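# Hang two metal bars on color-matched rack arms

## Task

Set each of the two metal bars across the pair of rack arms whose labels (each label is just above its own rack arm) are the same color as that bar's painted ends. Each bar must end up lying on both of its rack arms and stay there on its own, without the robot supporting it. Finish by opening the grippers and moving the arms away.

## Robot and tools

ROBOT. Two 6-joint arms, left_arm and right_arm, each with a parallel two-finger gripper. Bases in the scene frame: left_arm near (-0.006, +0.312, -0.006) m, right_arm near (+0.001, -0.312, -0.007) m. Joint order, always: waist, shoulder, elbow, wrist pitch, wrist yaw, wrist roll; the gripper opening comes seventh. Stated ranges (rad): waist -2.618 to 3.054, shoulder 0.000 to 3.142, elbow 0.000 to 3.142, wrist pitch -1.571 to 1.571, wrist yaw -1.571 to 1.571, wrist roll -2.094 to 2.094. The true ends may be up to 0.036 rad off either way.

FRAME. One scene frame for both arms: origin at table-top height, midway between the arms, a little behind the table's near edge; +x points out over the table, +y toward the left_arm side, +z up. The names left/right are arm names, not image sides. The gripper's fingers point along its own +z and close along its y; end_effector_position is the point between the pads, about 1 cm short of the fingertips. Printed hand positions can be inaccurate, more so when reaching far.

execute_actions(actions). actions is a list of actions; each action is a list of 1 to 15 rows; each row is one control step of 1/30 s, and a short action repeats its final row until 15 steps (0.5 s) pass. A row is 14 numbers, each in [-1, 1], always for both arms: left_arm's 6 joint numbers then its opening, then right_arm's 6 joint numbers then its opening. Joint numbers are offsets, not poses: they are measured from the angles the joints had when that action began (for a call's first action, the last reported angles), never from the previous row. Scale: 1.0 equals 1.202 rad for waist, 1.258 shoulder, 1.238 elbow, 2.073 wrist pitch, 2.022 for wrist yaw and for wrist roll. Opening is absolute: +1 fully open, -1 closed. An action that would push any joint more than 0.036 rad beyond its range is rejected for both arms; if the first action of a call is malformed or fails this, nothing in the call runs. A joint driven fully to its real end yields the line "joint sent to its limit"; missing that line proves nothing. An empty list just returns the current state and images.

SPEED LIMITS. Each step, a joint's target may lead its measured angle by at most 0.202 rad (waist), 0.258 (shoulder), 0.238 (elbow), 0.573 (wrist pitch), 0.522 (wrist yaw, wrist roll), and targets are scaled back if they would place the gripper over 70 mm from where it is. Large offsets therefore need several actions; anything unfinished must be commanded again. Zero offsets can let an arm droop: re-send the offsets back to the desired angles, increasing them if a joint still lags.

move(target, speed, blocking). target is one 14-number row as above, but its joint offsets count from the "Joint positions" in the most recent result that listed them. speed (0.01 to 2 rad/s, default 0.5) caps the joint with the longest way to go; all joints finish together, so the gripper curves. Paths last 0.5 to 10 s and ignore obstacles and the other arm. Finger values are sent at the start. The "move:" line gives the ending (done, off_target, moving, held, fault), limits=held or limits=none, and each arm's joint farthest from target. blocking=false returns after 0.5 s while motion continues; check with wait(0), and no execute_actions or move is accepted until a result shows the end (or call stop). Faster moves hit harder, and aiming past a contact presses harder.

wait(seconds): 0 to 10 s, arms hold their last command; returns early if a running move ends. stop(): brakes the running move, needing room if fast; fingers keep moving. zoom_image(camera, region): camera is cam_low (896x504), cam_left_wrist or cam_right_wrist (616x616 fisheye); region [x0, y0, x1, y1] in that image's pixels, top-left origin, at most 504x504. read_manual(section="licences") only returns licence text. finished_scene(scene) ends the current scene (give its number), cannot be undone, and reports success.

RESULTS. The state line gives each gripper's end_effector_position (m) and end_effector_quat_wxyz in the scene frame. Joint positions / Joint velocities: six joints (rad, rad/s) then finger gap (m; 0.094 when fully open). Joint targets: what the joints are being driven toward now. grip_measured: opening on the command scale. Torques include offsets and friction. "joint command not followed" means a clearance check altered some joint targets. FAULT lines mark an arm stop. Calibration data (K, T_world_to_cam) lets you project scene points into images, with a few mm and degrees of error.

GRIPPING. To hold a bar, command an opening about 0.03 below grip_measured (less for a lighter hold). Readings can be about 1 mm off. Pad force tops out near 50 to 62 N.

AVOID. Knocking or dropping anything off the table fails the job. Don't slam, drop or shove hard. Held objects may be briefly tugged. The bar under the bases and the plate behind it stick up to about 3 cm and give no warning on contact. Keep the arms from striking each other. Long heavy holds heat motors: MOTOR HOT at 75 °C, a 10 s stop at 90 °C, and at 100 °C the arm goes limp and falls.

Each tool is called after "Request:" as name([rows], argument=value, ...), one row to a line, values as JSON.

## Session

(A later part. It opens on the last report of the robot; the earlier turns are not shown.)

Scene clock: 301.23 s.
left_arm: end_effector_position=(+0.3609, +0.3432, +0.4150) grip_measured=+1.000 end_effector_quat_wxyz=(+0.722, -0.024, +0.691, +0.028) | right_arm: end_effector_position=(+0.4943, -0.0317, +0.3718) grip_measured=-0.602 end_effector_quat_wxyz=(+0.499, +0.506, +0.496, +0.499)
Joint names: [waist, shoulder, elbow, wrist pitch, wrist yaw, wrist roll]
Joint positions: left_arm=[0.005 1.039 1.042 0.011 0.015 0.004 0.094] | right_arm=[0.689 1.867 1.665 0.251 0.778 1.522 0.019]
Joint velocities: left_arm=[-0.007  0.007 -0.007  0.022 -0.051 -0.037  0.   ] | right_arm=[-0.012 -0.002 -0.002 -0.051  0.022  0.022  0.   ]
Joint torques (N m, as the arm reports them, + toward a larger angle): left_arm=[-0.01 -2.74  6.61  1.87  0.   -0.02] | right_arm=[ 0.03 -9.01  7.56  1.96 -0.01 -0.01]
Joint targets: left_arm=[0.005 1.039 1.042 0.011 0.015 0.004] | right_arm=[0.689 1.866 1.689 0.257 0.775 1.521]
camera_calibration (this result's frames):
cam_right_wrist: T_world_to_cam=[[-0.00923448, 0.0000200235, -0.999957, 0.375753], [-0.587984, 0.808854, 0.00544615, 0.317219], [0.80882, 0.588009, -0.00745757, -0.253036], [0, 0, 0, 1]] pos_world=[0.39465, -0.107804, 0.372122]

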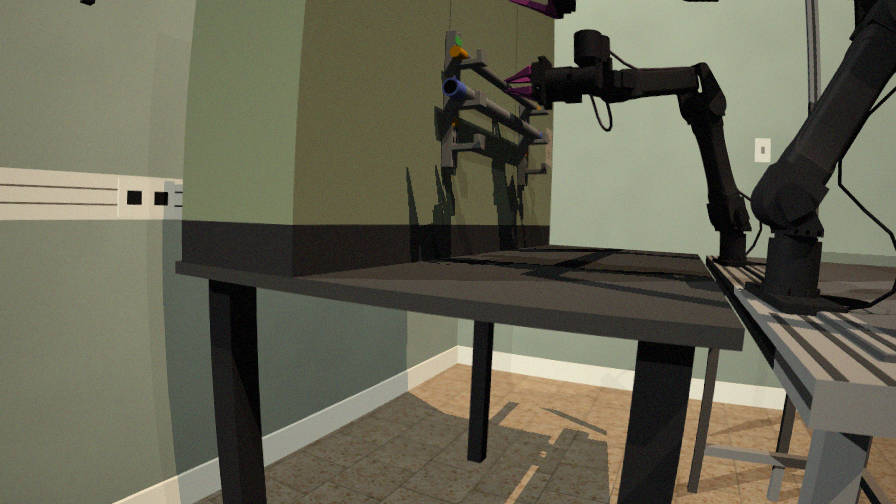

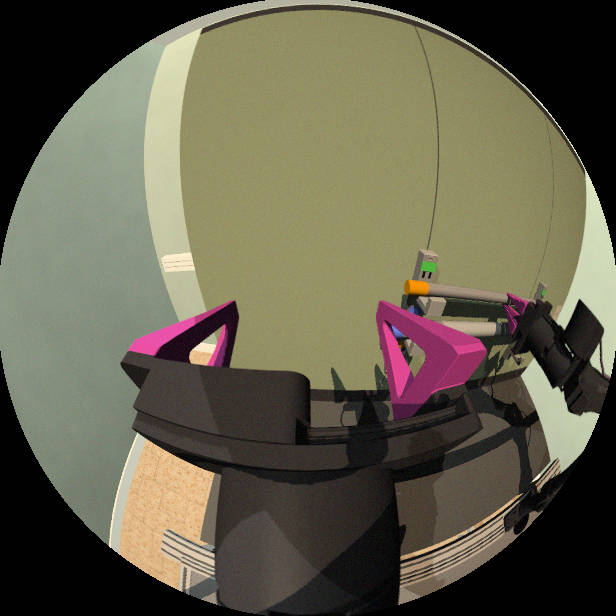

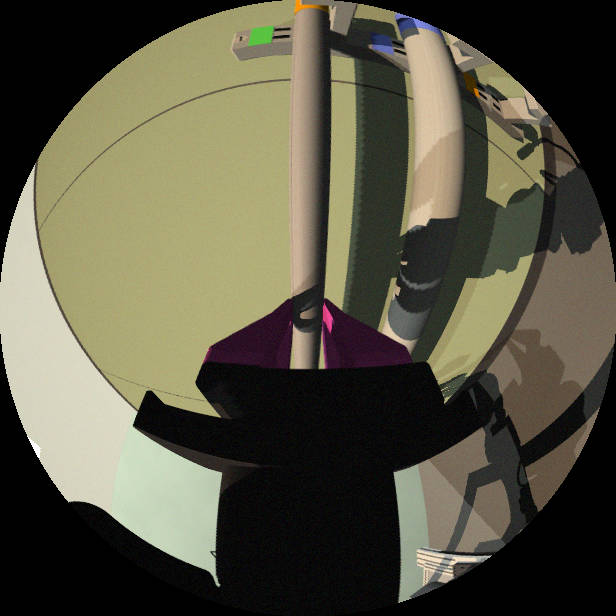

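Request:
execute_actions([
  [[0,0,0,0,0,0,1,0,-0.01,0.03,0.015,0,0,-0.66],[0,0,0,0,0,0,1,0,-0.018,0.04,0.025,0,0,-0.66],[0,0,0,0,0,0,1,0,-0.024,0.047,0.027,0,0,-0.66],[0,0,0,0,0,0,1,0,-0.024,0.054,0.024,0,0,-0.66],[0,0,0,0,0,0,1,0,-0.024,0.063,0.019,0,0,-0.66],[0,0,0,0,0,0,1,0,-0.024,0.073,0.013,0,0,-0.66],[0,0,0,0,0,0,1,0,-0.024,0.084,0.006,0,0,-0.66],[0,0,0,0,0,0,1,0,-0.024,0.095,0,0,0,-0.66],[0,0,0,0,0,0,1,0,-0.024,0.106,-0.007,0,0,-0.66],[0,0,0,0,0,0,1,0,-0.024,0.117,-0.014,0,0,-0.66],[0,0,0,0,0,0,1,0,-0.024,0.128,-0.02,0,0,-0.66],[0,0,0,0,0,0,1,0,-0.024,0.138,-0.027,0,0,-0.66],[0,0,0,0,0,0,1,0,-0.024,0.147,-0.033,0,0,-0.66],[0,0,0,0,0,0,1,0,-0.024,0.155,-0.037,0,0,-0.66],[0,0,0,0,0,0,1,0,-0.024,0.16,-0.041,0,0,-0.66]],
])

Request:
wait(seconds=0.5)

Scene clock: 313.93 s.
left_arm: end_effector_position=(+0.3609, +0.3432, +0.4150) grip_measured=+1.000 end_effector_quat_wxyz=(+0.722, -0.024, +0.691, +0.028) | right_arm: end_effector_position=(+0.4940, -0.0324, +0.3757) grip_measured=-0.602 end_effector_quat_wxyz=(+0.491, +0.516, +0.517, +0.474)
Joint names: [waist, shoulder, elbow, wrist pitch, wrist yaw, wrist roll]
Joint positions: left_arm=[0.005 1.039 1.042 0.011 0.015 0.004 0.094] | right_arm=[0.691 1.875 1.763 0.069 0.788 1.558 0.019]
Joint velocities: left_arm=[-0.017  0.007  0.002 -0.007  0.037  0.007  0.   ] | right_arm=[-0.007  0.032  0.222 -0.476 -0.037  0.11  -0.   ]
Joint torques (N m, as the arm reports them, + toward a larger angle): left_arm=[-0.02 -2.74  6.6   1.86  0.   -0.02] | right_arm=[ -0.11 -11.53  11.31   3.32  -0.04  -0.49]
Joint targets: left_arm=[0.005 1.039 1.042 0.011 0.015 0.004] | right_arm=[0.689 1.838 1.859 0.163 0.778 1.523]
camera_calibration (this result's frames):
cam_right_wrist: T_world_to_cam=[[-0.0752472, -0.0278979, -0.996775, 0.410161], [-0.582834, 0.812313, 0.0212634, 0.309302], [0.8091, 0.582554, -0.0773842, -0.226401], [0, 0, 0, 1]] pos_world=[0.394316, -0.107916, 0.384742]

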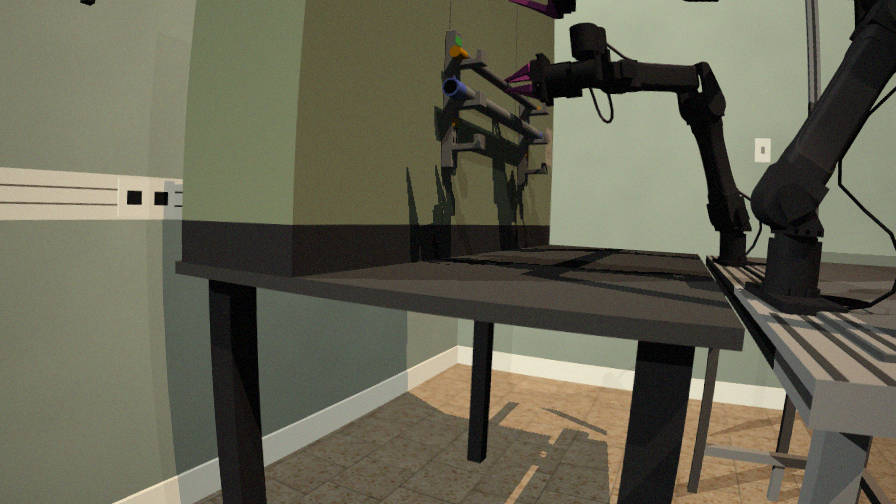

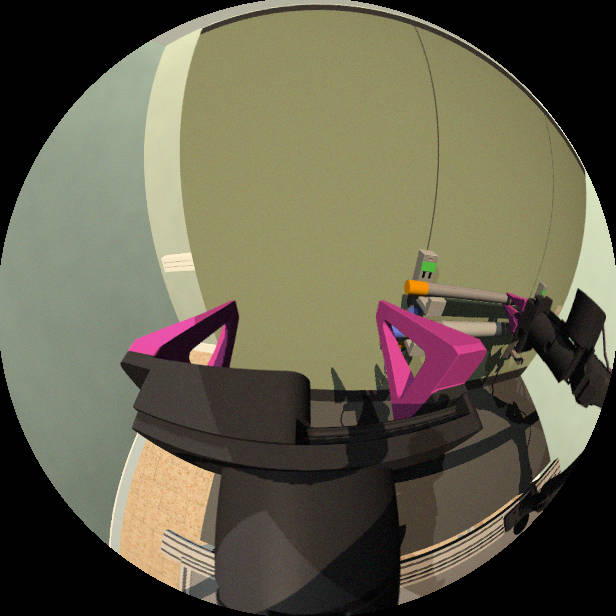

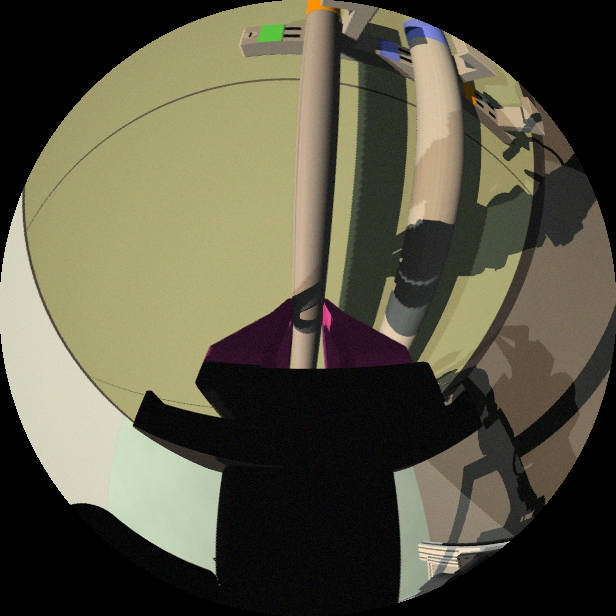

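Scene clock: 314.43 s.
left_arm: end_effector_position=(+0.3609, +0.3432, +0.4150) grip_measured=+1.000 end_effector_quat_wxyz=(+0.722, -0.024, +0.691, +0.028) | right_arm: end_effector_position=(+0.4939, -0.0323, +0.3756) grip_measured=-0.602 end_effector_quat_wxyz=(+0.488, +0.519, +0.521, +0.470)
Joint names: [waist, shoulder, elbow, wrist pitch, wrist yaw, wrist roll]
Joint positions: left_arm=[0.005 1.039 1.042 0.011 0.015 0.004 0.094] | right_arm=[0.691 1.878 1.781 0.033 0.786 1.571 0.019]
Joint velocities: left_arm=[ 0.002 -0.007  0.012  0.022 -0.022  0.037  0.   ] | right_arm=[-0.022  0.012 -0.022  0.007 -0.037 -0.037  0.001]
Joint torques (N m, as the arm reports them, + toward a larger angle): left_arm=[ 0.   -2.74  6.59  1.87  0.   -0.03] | right_arm=[ -0.09 -11.54  11.05   3.05  -0.02  -0.45]
Joint targets: left_arm=[0.005 1.039 1.042 0.011 0.015 0.004] | right_arm=[0.689 1.838 1.859 0.164 0.778 1.523]
wait: 0.50 s; at rest by 0.43 s
camera_calibration (this result's frames):
cam_right_wrist: T_world_to_cam=[[-0.0891956, -0.0291346, -0.995588, 0.416399], [-0.583652, 0.811502, 0.0285423, 0.306749], [0.80709, 0.583623, -0.0893869, -0.22087], [0, 0, 0, 1]] pos_world=[0.394437, -0.107891, 0.386064]

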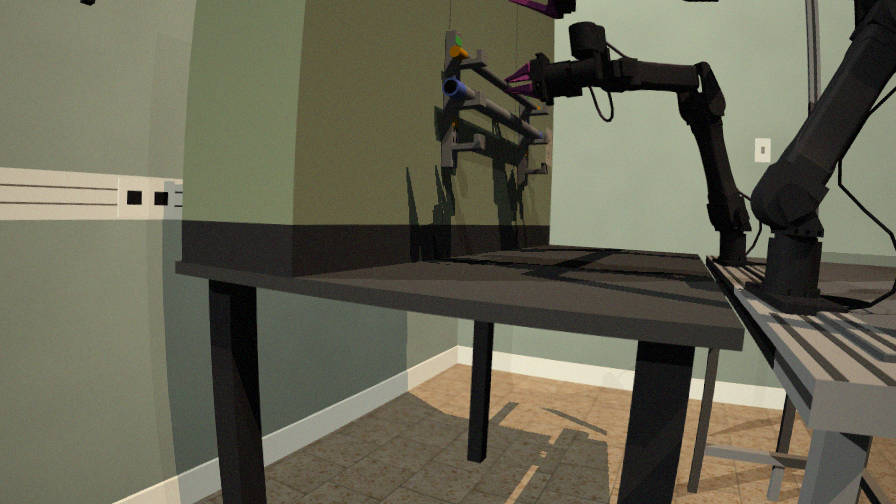

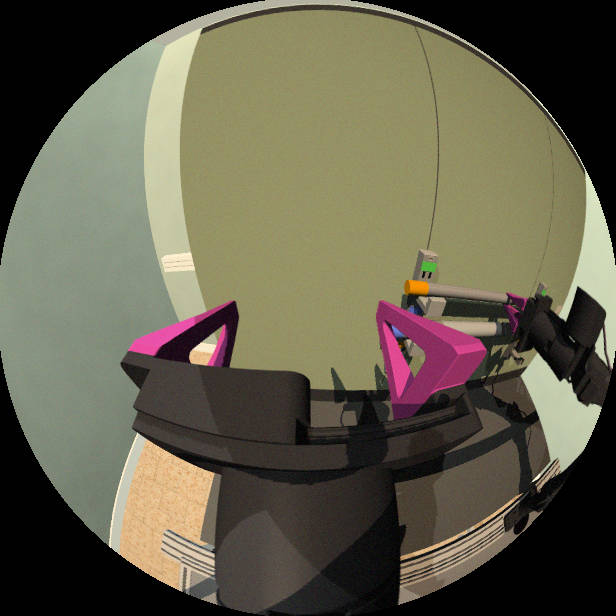

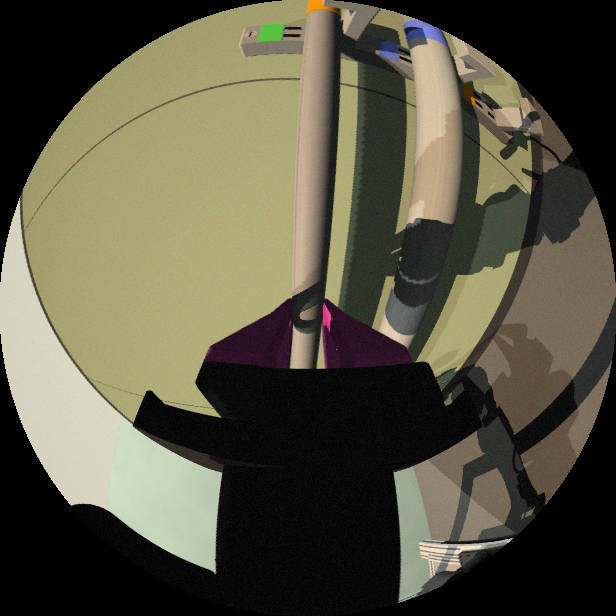

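Request:
move(target=[0,0,0,0,0,0,1,0,-0.012,-0.1,0.107,-0.004,-0.024,-0.66], speed=0.2)

Request:
execute_actions([
  [[0,0,0,0,0,0,1,0,0,0,0,0,0,0.2]],
])

Scene clock: 363.47 s.
left_arm: end_effector_position=(+0.3609, +0.3432, +0.4150) grip_measured=+1.000 end_effector_quat_wxyz=(+0.722, -0.024, +0.691, +0.028) | right_arm: end_effector_position=(+0.4943, -0.0313, +0.3711) grip_measured=-0.602 end_effector_quat_wxyz=(+0.501, +0.511, +0.493, +0.495)
Joint names: [waist, shoulder, elbow, wrist pitch, wrist yaw, wrist roll]
Joint positions: left_arm=[0.005 1.039 1.042 0.011 0.015 0.004 0.094] | right_arm=[0.693 1.874 1.676 0.242 0.795 1.528 0.019]
Joint velocities: left_arm=[ 0.012 -0.022 -0.007 -0.051 -0.095  0.022  0.   ] | right_arm=[ 0.002 -0.017  0.012 -0.022  0.095 -0.11   0.001]
Joint torques (N m, as the arm reports them, + toward a larger angle): left_arm=[-0.01 -2.71  6.63  1.87  0.   -0.03] | right_arm=[-0.13 -9.73  4.67  2.02 -0.13 -0.05]
Joint targets: left_arm=[0.005 1.039 1.042 0.011 0.015 0.004] | right_arm=[0.691 1.862 1.657 0.255 0.778 1.522]
move: done; limits=none; left_arm: farthest joint: the waist, 0.000 radians from its target (0.000 radians at the start); right_arm: farthest joint: the elbow, 0.018 radians from its target (0.124 radians at the start)
camera_calibration (this result's frames):
cam_right_wrist: T_world_to_cam=[[-0.0138013, 0.00225204, -0.999902, 0.377317], [-0.577905, 0.816045, 0.00981454, 0.310603], [0.815988, 0.577984, -0.00996099, -0.256178], [0, 0, 0, 1]] pos_world=[0.393744, -0.106249, 0.37168]

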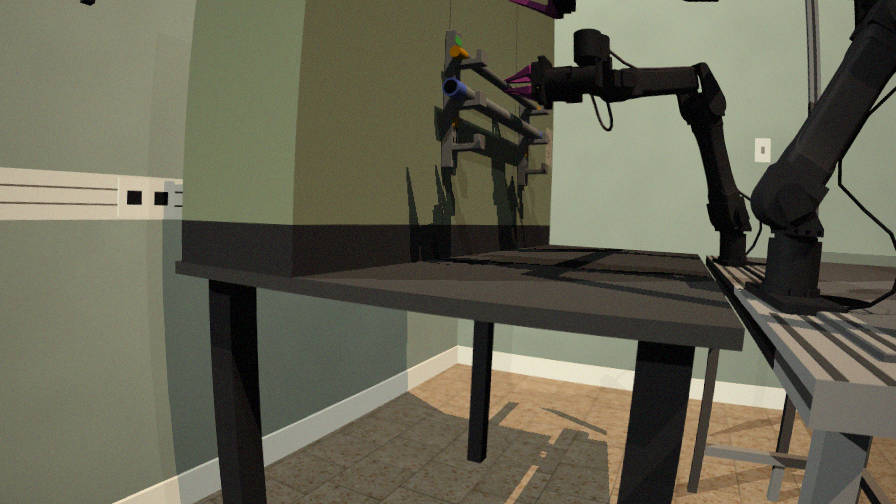

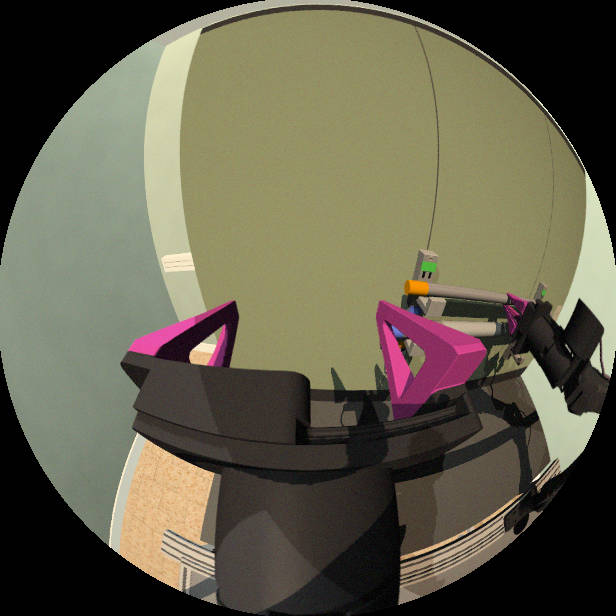

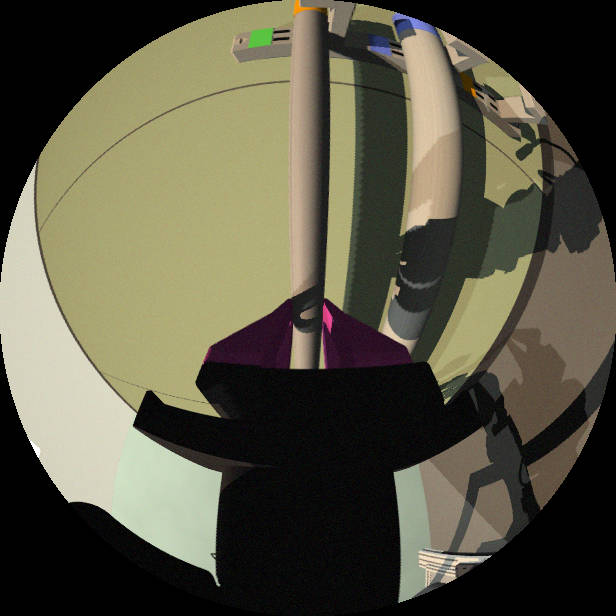

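Scene clock: 363.97 s.
left_arm: end_effector_position=(+0.3609, +0.3432, +0.4150) grip_measured=+1.000 end_effector_quat_wxyz=(+0.722, -0.024, +0.691, +0.028) | right_arm: end_effector_position=(+0.4946, -0.0320, +0.3712) grip_measured=+0.198 end_effector_quat_wxyz=(+0.501, +0.512, +0.492, +0.495)
Joint names: [waist, shoulder, elbow, wrist pitch, wrist yaw, wrist roll]
Joint positions: left_arm=[0.005 1.039 1.042 0.011 0.015 0.004 0.094] | right_arm=[0.692 1.874 1.676 0.243 0.795 1.53  0.056]
Joint velocities: left_arm=[-0.007 -0.002 -0.022  0.007  0.007 -0.022  0.   ] | right_arm=[-0.017  0.002 -0.002  0.081  0.007 -0.037 -0.   ]
Joint torques (N m, as the arm reports them, + toward a larger angle): left_arm=[-0.03 -2.74  6.62  1.86  0.01 -0.03] | right_arm=[ 0.12 -9.04  5.94  1.89  0.01 -0.02]
Joint targets: left_arm=[0.005 1.039 1.042 0.011 0.015 0.004] | right_arm=[0.693 1.874 1.676 0.242 0.795 1.528]
camera_calibration (this result's frames):
cam_right_wrist: T_world_to_cam=[[-0.0132522, 0.00466537, -0.999901, 0.377248], [-0.576627, 0.816927, 0.011454, 0.31009], [0.8169, 0.576722, -0.0081359, -0.257255], [0, 0, 0, 1]] pos_world=[0.393957, -0.106716, 0.371566]

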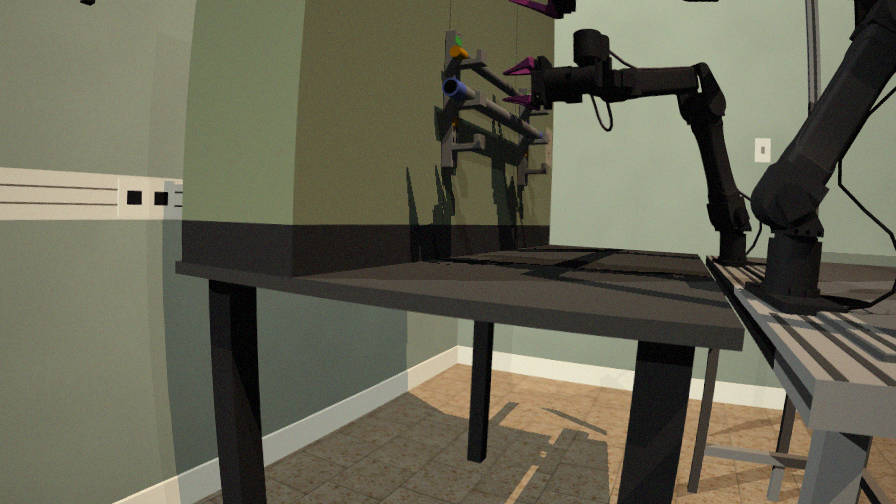

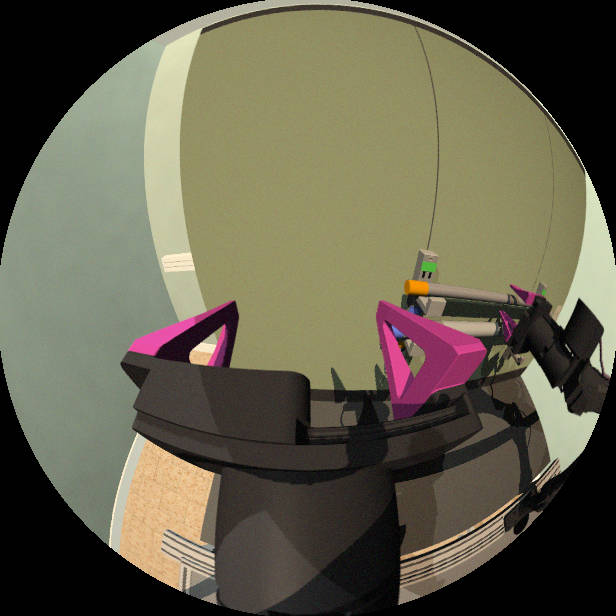

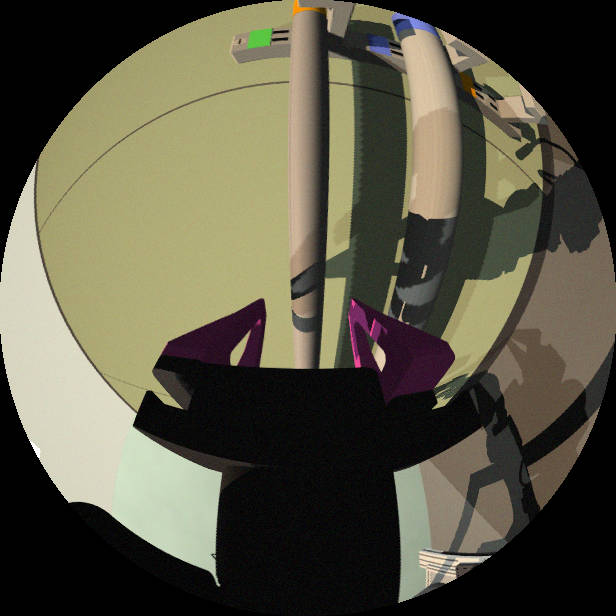

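Request:
move(target=[-0.695,0,0,0,-0.574,-0.783,0.2,-0.148,-0.135,-0.122,-0.044,0.106,0.012,0.2], speed=1.0)

Request:
move(target=[0,0.588,0.383,0.135,0,0,0.2,0,0,0,0,0,0,0.2], speed=0.6)

Scene clock: 397.13 s.
left_arm: end_effector_position=(+0.2966, +0.2463, +0.4114) grip_measured=+0.202 end_effector_quat_wxyz=(+0.593, -0.586, +0.375, -0.405) | right_arm: end_effector_position=(+0.4960, -0.1776, +0.3719) grip_measured=+0.198 end_effector_quat_wxyz=(+0.579, +0.603, +0.399, +0.377)
Joint names: [waist, shoulder, elbow, wrist pitch, wrist yaw, wrist roll]
Joint positions: left_arm=[-0.822  1.039  1.042  0.011 -1.139 -1.577  0.056] | right_arm=[0.514 1.727 1.545 0.183 1.002 1.556 0.056]
Joint velocities: left_arm=[-0.007 -0.002 -0.012  0.022  0.066 -0.007 -0.002] | right_arm=[ 0.012  0.012  0.002 -0.037 -0.051 -0.066 -0.001]
Joint torques (N m, as the arm reports them, + toward a larger angle): left_arm=[-0.77 -2.35  6.3   1.42 -0.13 -0.09] | right_arm=[ 0.04 -9.19  4.5   1.54  0.09 -0.02]
Joint targets: left_arm=[-0.831 1.039 1.042 0.011 -1.146 -1.579] | right_arm=[0.514 1.704 1.525 0.152 1.010 1.554]
move: off_target (right_arm); limits=none; left_arm: farthest joint: the waist, 0.009 radians from its target (0.835 radians at the start); right_arm: farthest joint: the wrist pitch, 0.031 radians from its target (0.091 radians at the start)
camera_calibration (this result's frames):
cam_left_wrist: T_world_to_cam=[[-0.0445849, 0.00721464, 0.99898, -0.401235], [-0.206747, -0.978392, -0.00216127, 0.307866], [0.977378, -0.206633, 0.0451131, -0.131839], [0, 0, 0, 1]] pos_world=[0.174618, 0.276867, 0.407439]
cam_right_wrist: T_world_to_cam=[[-0.0528149, 0.00422099, -0.998595, 0.397682], [-0.228564, 0.973394, 0.016203, 0.283264], [0.972095, 0.229099, -0.0504449, -0.297392], [0, 0, 0, 1]] pos_world=[0.374841, -0.209274, 0.377531]

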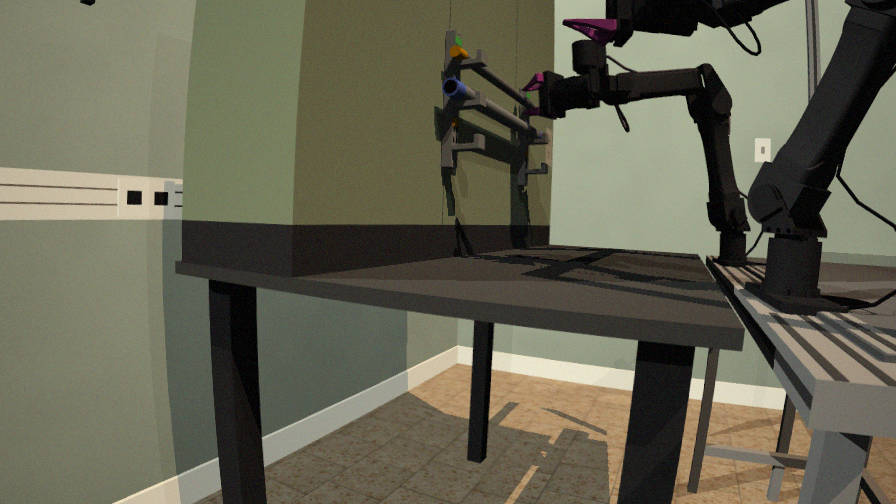

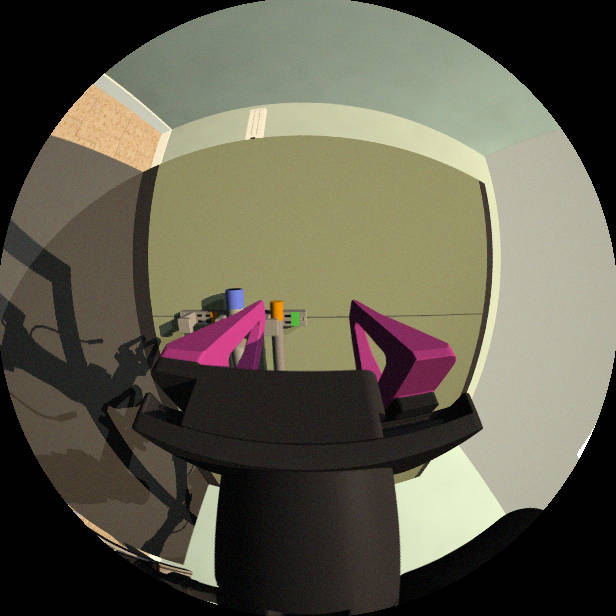

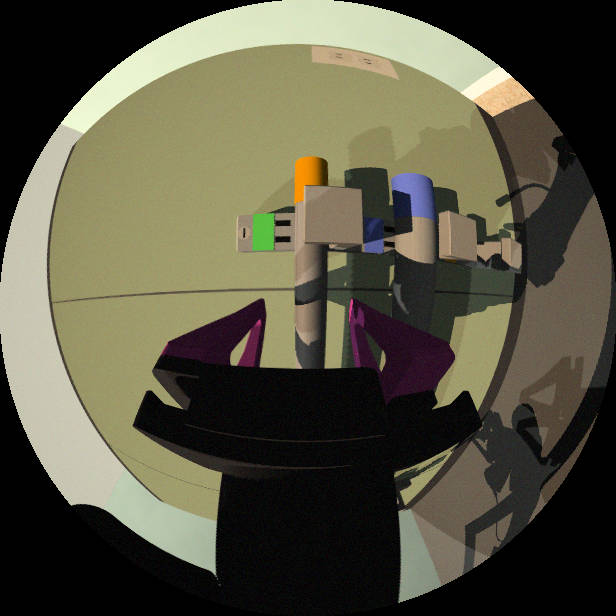

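Scene clock: 399.10 s.
left_arm: end_effector_position=(+0.4436, +0.1142, +0.3625) grip_measured=+0.202 end_effector_quat_wxyz=(+0.596, -0.584, +0.388, -0.392) | right_arm: end_effector_position=(+0.4960, -0.1776, +0.3719) grip_measured=+0.198 end_effector_quat_wxyz=(+0.579, +0.603, +0.398, +0.378)
Joint names: [waist, shoulder, elbow, wrist pitch, wrist yaw, wrist roll]
Joint positions: left_arm=[-0.822  1.784  1.477  0.285 -1.139 -1.577  0.056] | right_arm=[0.514 1.727 1.545 0.183 1.002 1.558 0.056]
Joint velocities: left_arm=[-0.012 -0.007 -0.002 -0.051 -0.007 -0.037 -0.001] | right_arm=[-0.017  0.007  0.002 -0.037 -0.022  0.081 -0.   ]
Joint torques (N m, as the arm reports them, + toward a larger angle): left_arm=[ 0.01 -9.99  9.27  1.51 -0.02 -0.02] | right_arm=[ 0.04 -7.69  5.83  1.81  0.03 -0.02]
Joint targets: left_arm=[-0.822 1.778 1.516 0.291 -1.139 -1.577] | right_arm=[0.514 1.727 1.545 0.183 1.002 1.556]
move: off_target (left_arm); limits=none; left_arm: farthest joint: the elbow, 0.039 radians from its target (0.474 radians at the start); right_arm: farthest joint: the wrist roll, 0.002 radians from its target (0.000 radians at the start)
camera_calibration (this result's frames):
cam_left_wrist: T_world_to_cam=[[-0.0169176, -0.0179163, 0.999696, -0.354542], [-0.20598, -0.97833, -0.0210191, 0.21536], [0.97841, -0.206273, 0.0128606, -0.289494], [0, 0, 0, 1]] pos_world=[0.321606, 0.144626, 0.362684]
cam_right_wrist: T_world_to_cam=[[-0.0520578, 0.00597136, -0.998626, 0.397628], [-0.228495, 0.973384, 0.0177317, 0.282659], [0.972152, 0.229104, -0.0493078, -0.297842], [0, 0, 0, 1]] pos_world=[0.374834, -0.209274, 0.377384]

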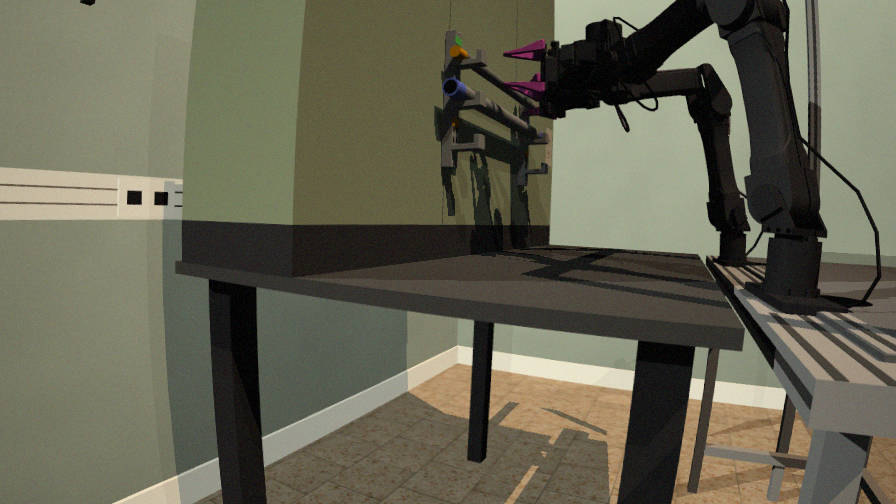

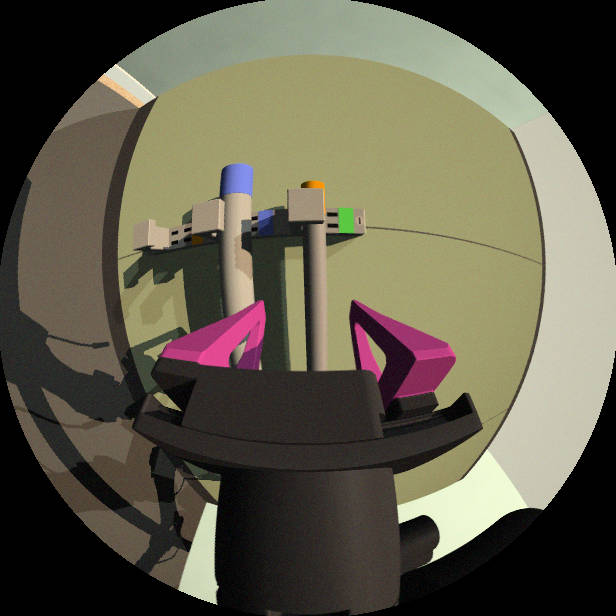

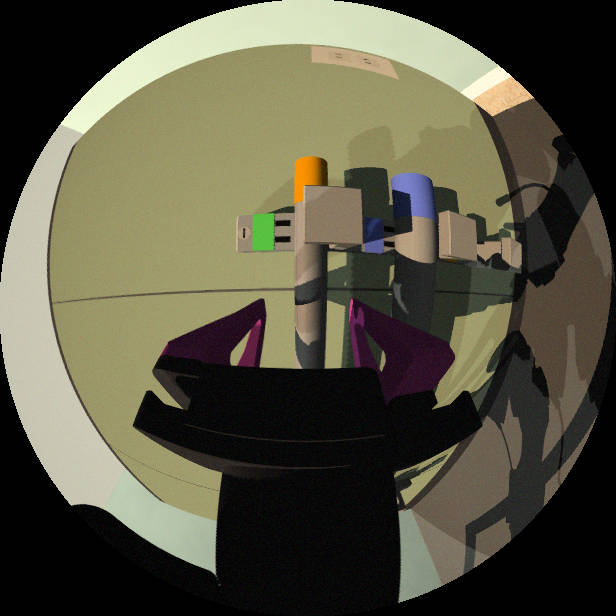

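Request:
move(target=[0.0854,0.1216,0.2064,-0.03,0.0504,0,0.2,0,0,0,-0.02,0,0,-0.2], speed=0.3)

Scene clock: 416.00 s.
left_arm: end_effector_position=(+0.4971, +0.1200, +0.3758) grip_measured=+0.202 end_effector_quat_wxyz=(+0.594, -0.585, +0.379, -0.402) | right_arm: end_effector_position=(+0.4960, -0.1776, +0.3702) grip_measured=-0.198 end_effector_quat_wxyz=(+0.578, +0.603, +0.401, +0.375)
Joint names: [waist, shoulder, elbow, wrist pitch, wrist yaw, wrist roll]
Joint positions: left_arm=[-0.729  1.931  1.698  0.238 -1.046 -1.577  0.056] | right_arm=[0.514 1.727 1.545 0.173 1.002 1.56  0.038]
Joint velocities: left_arm=[-0.022  0.007  0.012  0.037 -0.037 -0.007  0.   ] | right_arm=[ 0.017 -0.007 -0.002 -0.022  0.007 -0.081 -0.   ]
Joint torques (N m, as the arm reports them, + toward a larger angle): left_arm=[  0.7  -10.39   8.99   1.3   -0.01  -0.03] | right_arm=[ 0.04 -7.69  5.84  1.54  0.04 -0.02]
Joint targets: left_arm=[-0.719 1.937 1.733 0.223 -1.038 -1.577] | right_arm=[0.514 1.727 1.545 0.142 1.002 1.558]
move: off_target (left_arm, right_arm); limits=none; left_arm: farthest joint: the elbow, 0.034 radians from its target (0.255 radians at the start); right_arm: farthest joint: the wrist pitch, 0.032 radians from its target (0.042 radians at the start)
camera_calibration (this result's frames):
cam_left_wrist: T_world_to_cam=[[-0.0375768, 0.000153681, 0.999294, -0.358505], [-0.206951, -0.978322, -0.0076316, 0.227757], [0.977629, -0.207092, 0.036794, -0.349237], [0, 0, 0, 1]] pos_world=[0.375087, 0.150551, 0.37284]
cam_right_wrist: T_world_to_cam=[[-0.0595088, 0.00217107, -0.998225, 0.398851], [-0.228683, 0.973374, 0.0157499, 0.283464], [0.97168, 0.229214, -0.0574278, -0.294603], [0, 0, 0, 1]] pos_world=[0.374818, -0.209255, 0.37676]

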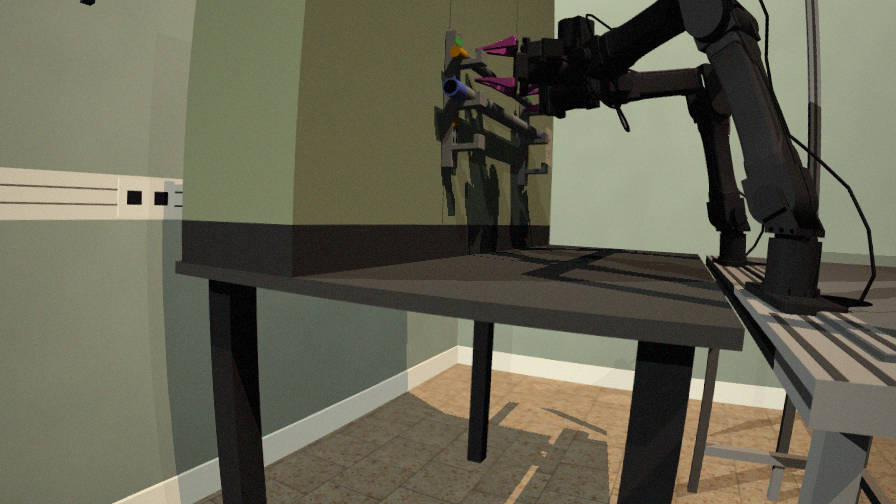

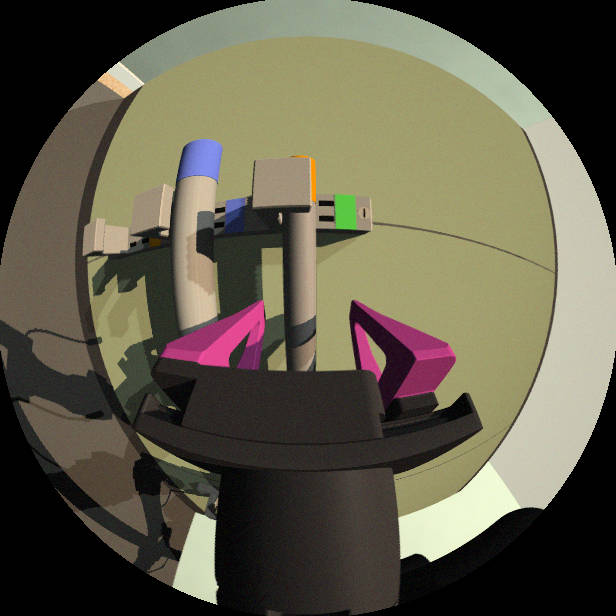

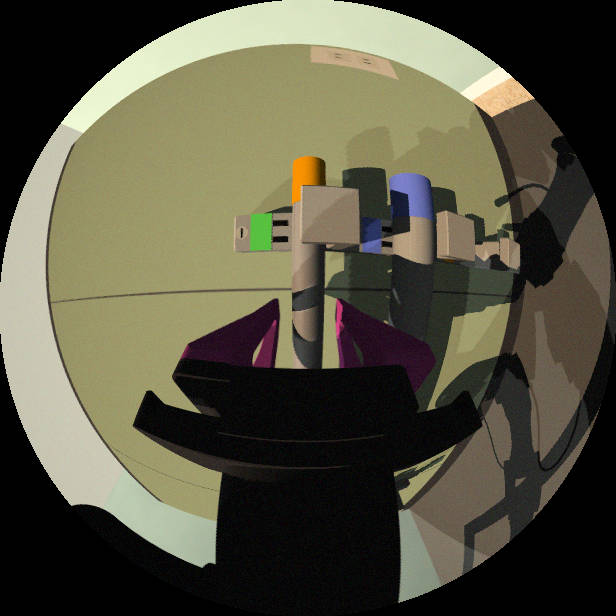

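Request:
execute_actions([
  [[0,0.008,0.02,0,0,0,-0.2,0,0,0.01,0,0,0,-0.4],[0,0.011,0.02,0,0,0,-0.3,0,0,0.01,0,0,0,-0.4]],
  [[0,0,0.02,0,0,0,-0.66,0,0,0.01,0,0,0,-0.66]],
])

Scene clock: 421.43 s.
left_arm: end_effector_position=(+0.4976, +0.1203, +0.3716) grip_measured=-0.604 end_effector_quat_wxyz=(+0.594, -0.587, +0.381, -0.396) | right_arm: end_effector_position=(+0.4960, -0.1776, +0.3702) grip_measured=-0.595 end_effector_quat_wxyz=(+0.578, +0.604, +0.400, +0.376)
Joint names: [waist, shoulder, elbow, wrist pitch, wrist yaw, wrist roll]
Joint positions: left_arm=[-0.729  1.936  1.698  0.227 -1.052 -1.583  0.019] | right_arm=[0.514 1.727 1.545 0.173 1.002 1.562 0.019]
Joint velocities: left_arm=[-0.002  0.012 -0.017 -0.007 -0.051  0.022 -0.   ] | right_arm=[-0.012 -0.007 -0.002  0.022 -0.007 -0.081 -0.001]
Joint torques (N m, as the arm reports them, + toward a larger angle): left_arm=[ -0.01 -11.28   8.3    1.6    0.05   0.06] | right_arm=[ 0.03 -7.69  6.65  1.81  0.03 -0.01]
Joint targets: left_arm=[-0.729 1.931 1.723 0.238 -1.045 -1.576] | right_arm=[0.514 1.727 1.557 0.173 1.002 1.561]
camera_calibration (this result's frames):
cam_left_wrist: T_world_to_cam=[[-0.0270258, -0.00377791, 0.999628, -0.359209], [-0.200937, -0.979562, -0.00913459, 0.225885], [0.979231, -0.201109, 0.0257143, -0.346987], [0, 0, 0, 1]] pos_world=[0.375462, 0.150129, 0.370061]
cam_right_wrist: T_world_to_cam=[[-0.0584497, 0.00462173, -0.99828, 0.398781], [-0.228572, 0.973363, 0.0178894, 0.282615], [0.971771, 0.229224, -0.0558363, -0.295235], [0, 0, 0, 1]] pos_world=[0.374807, -0.209254, 0.376554]

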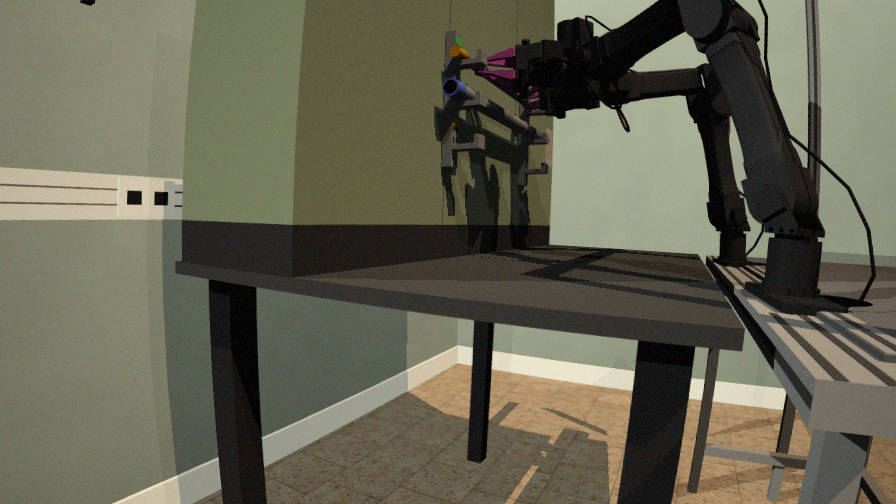

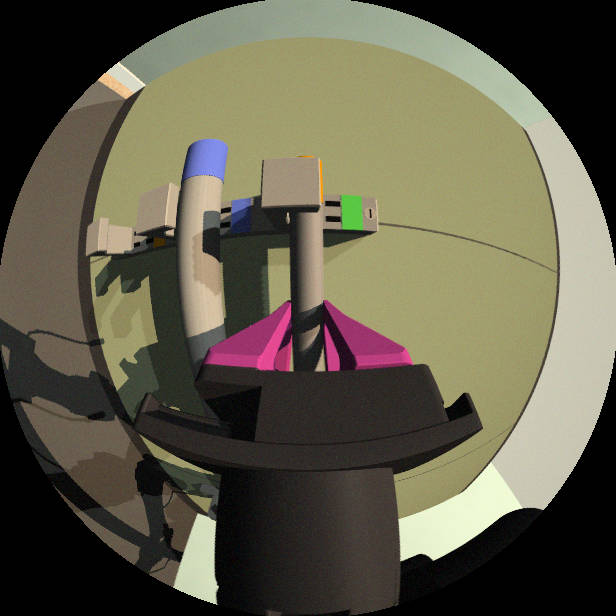

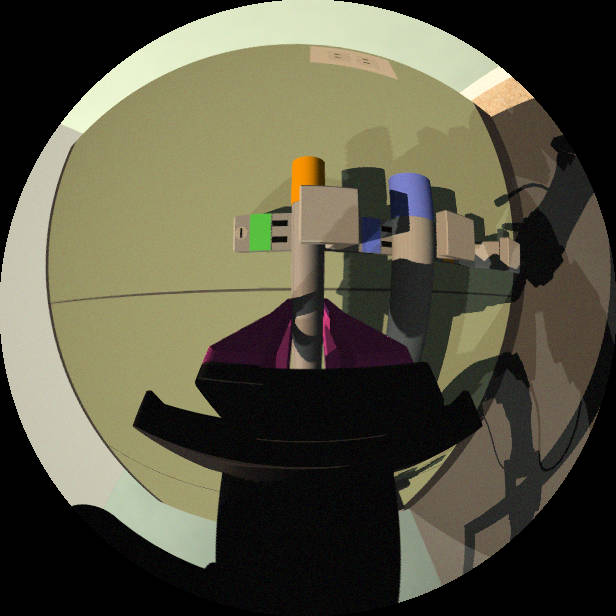

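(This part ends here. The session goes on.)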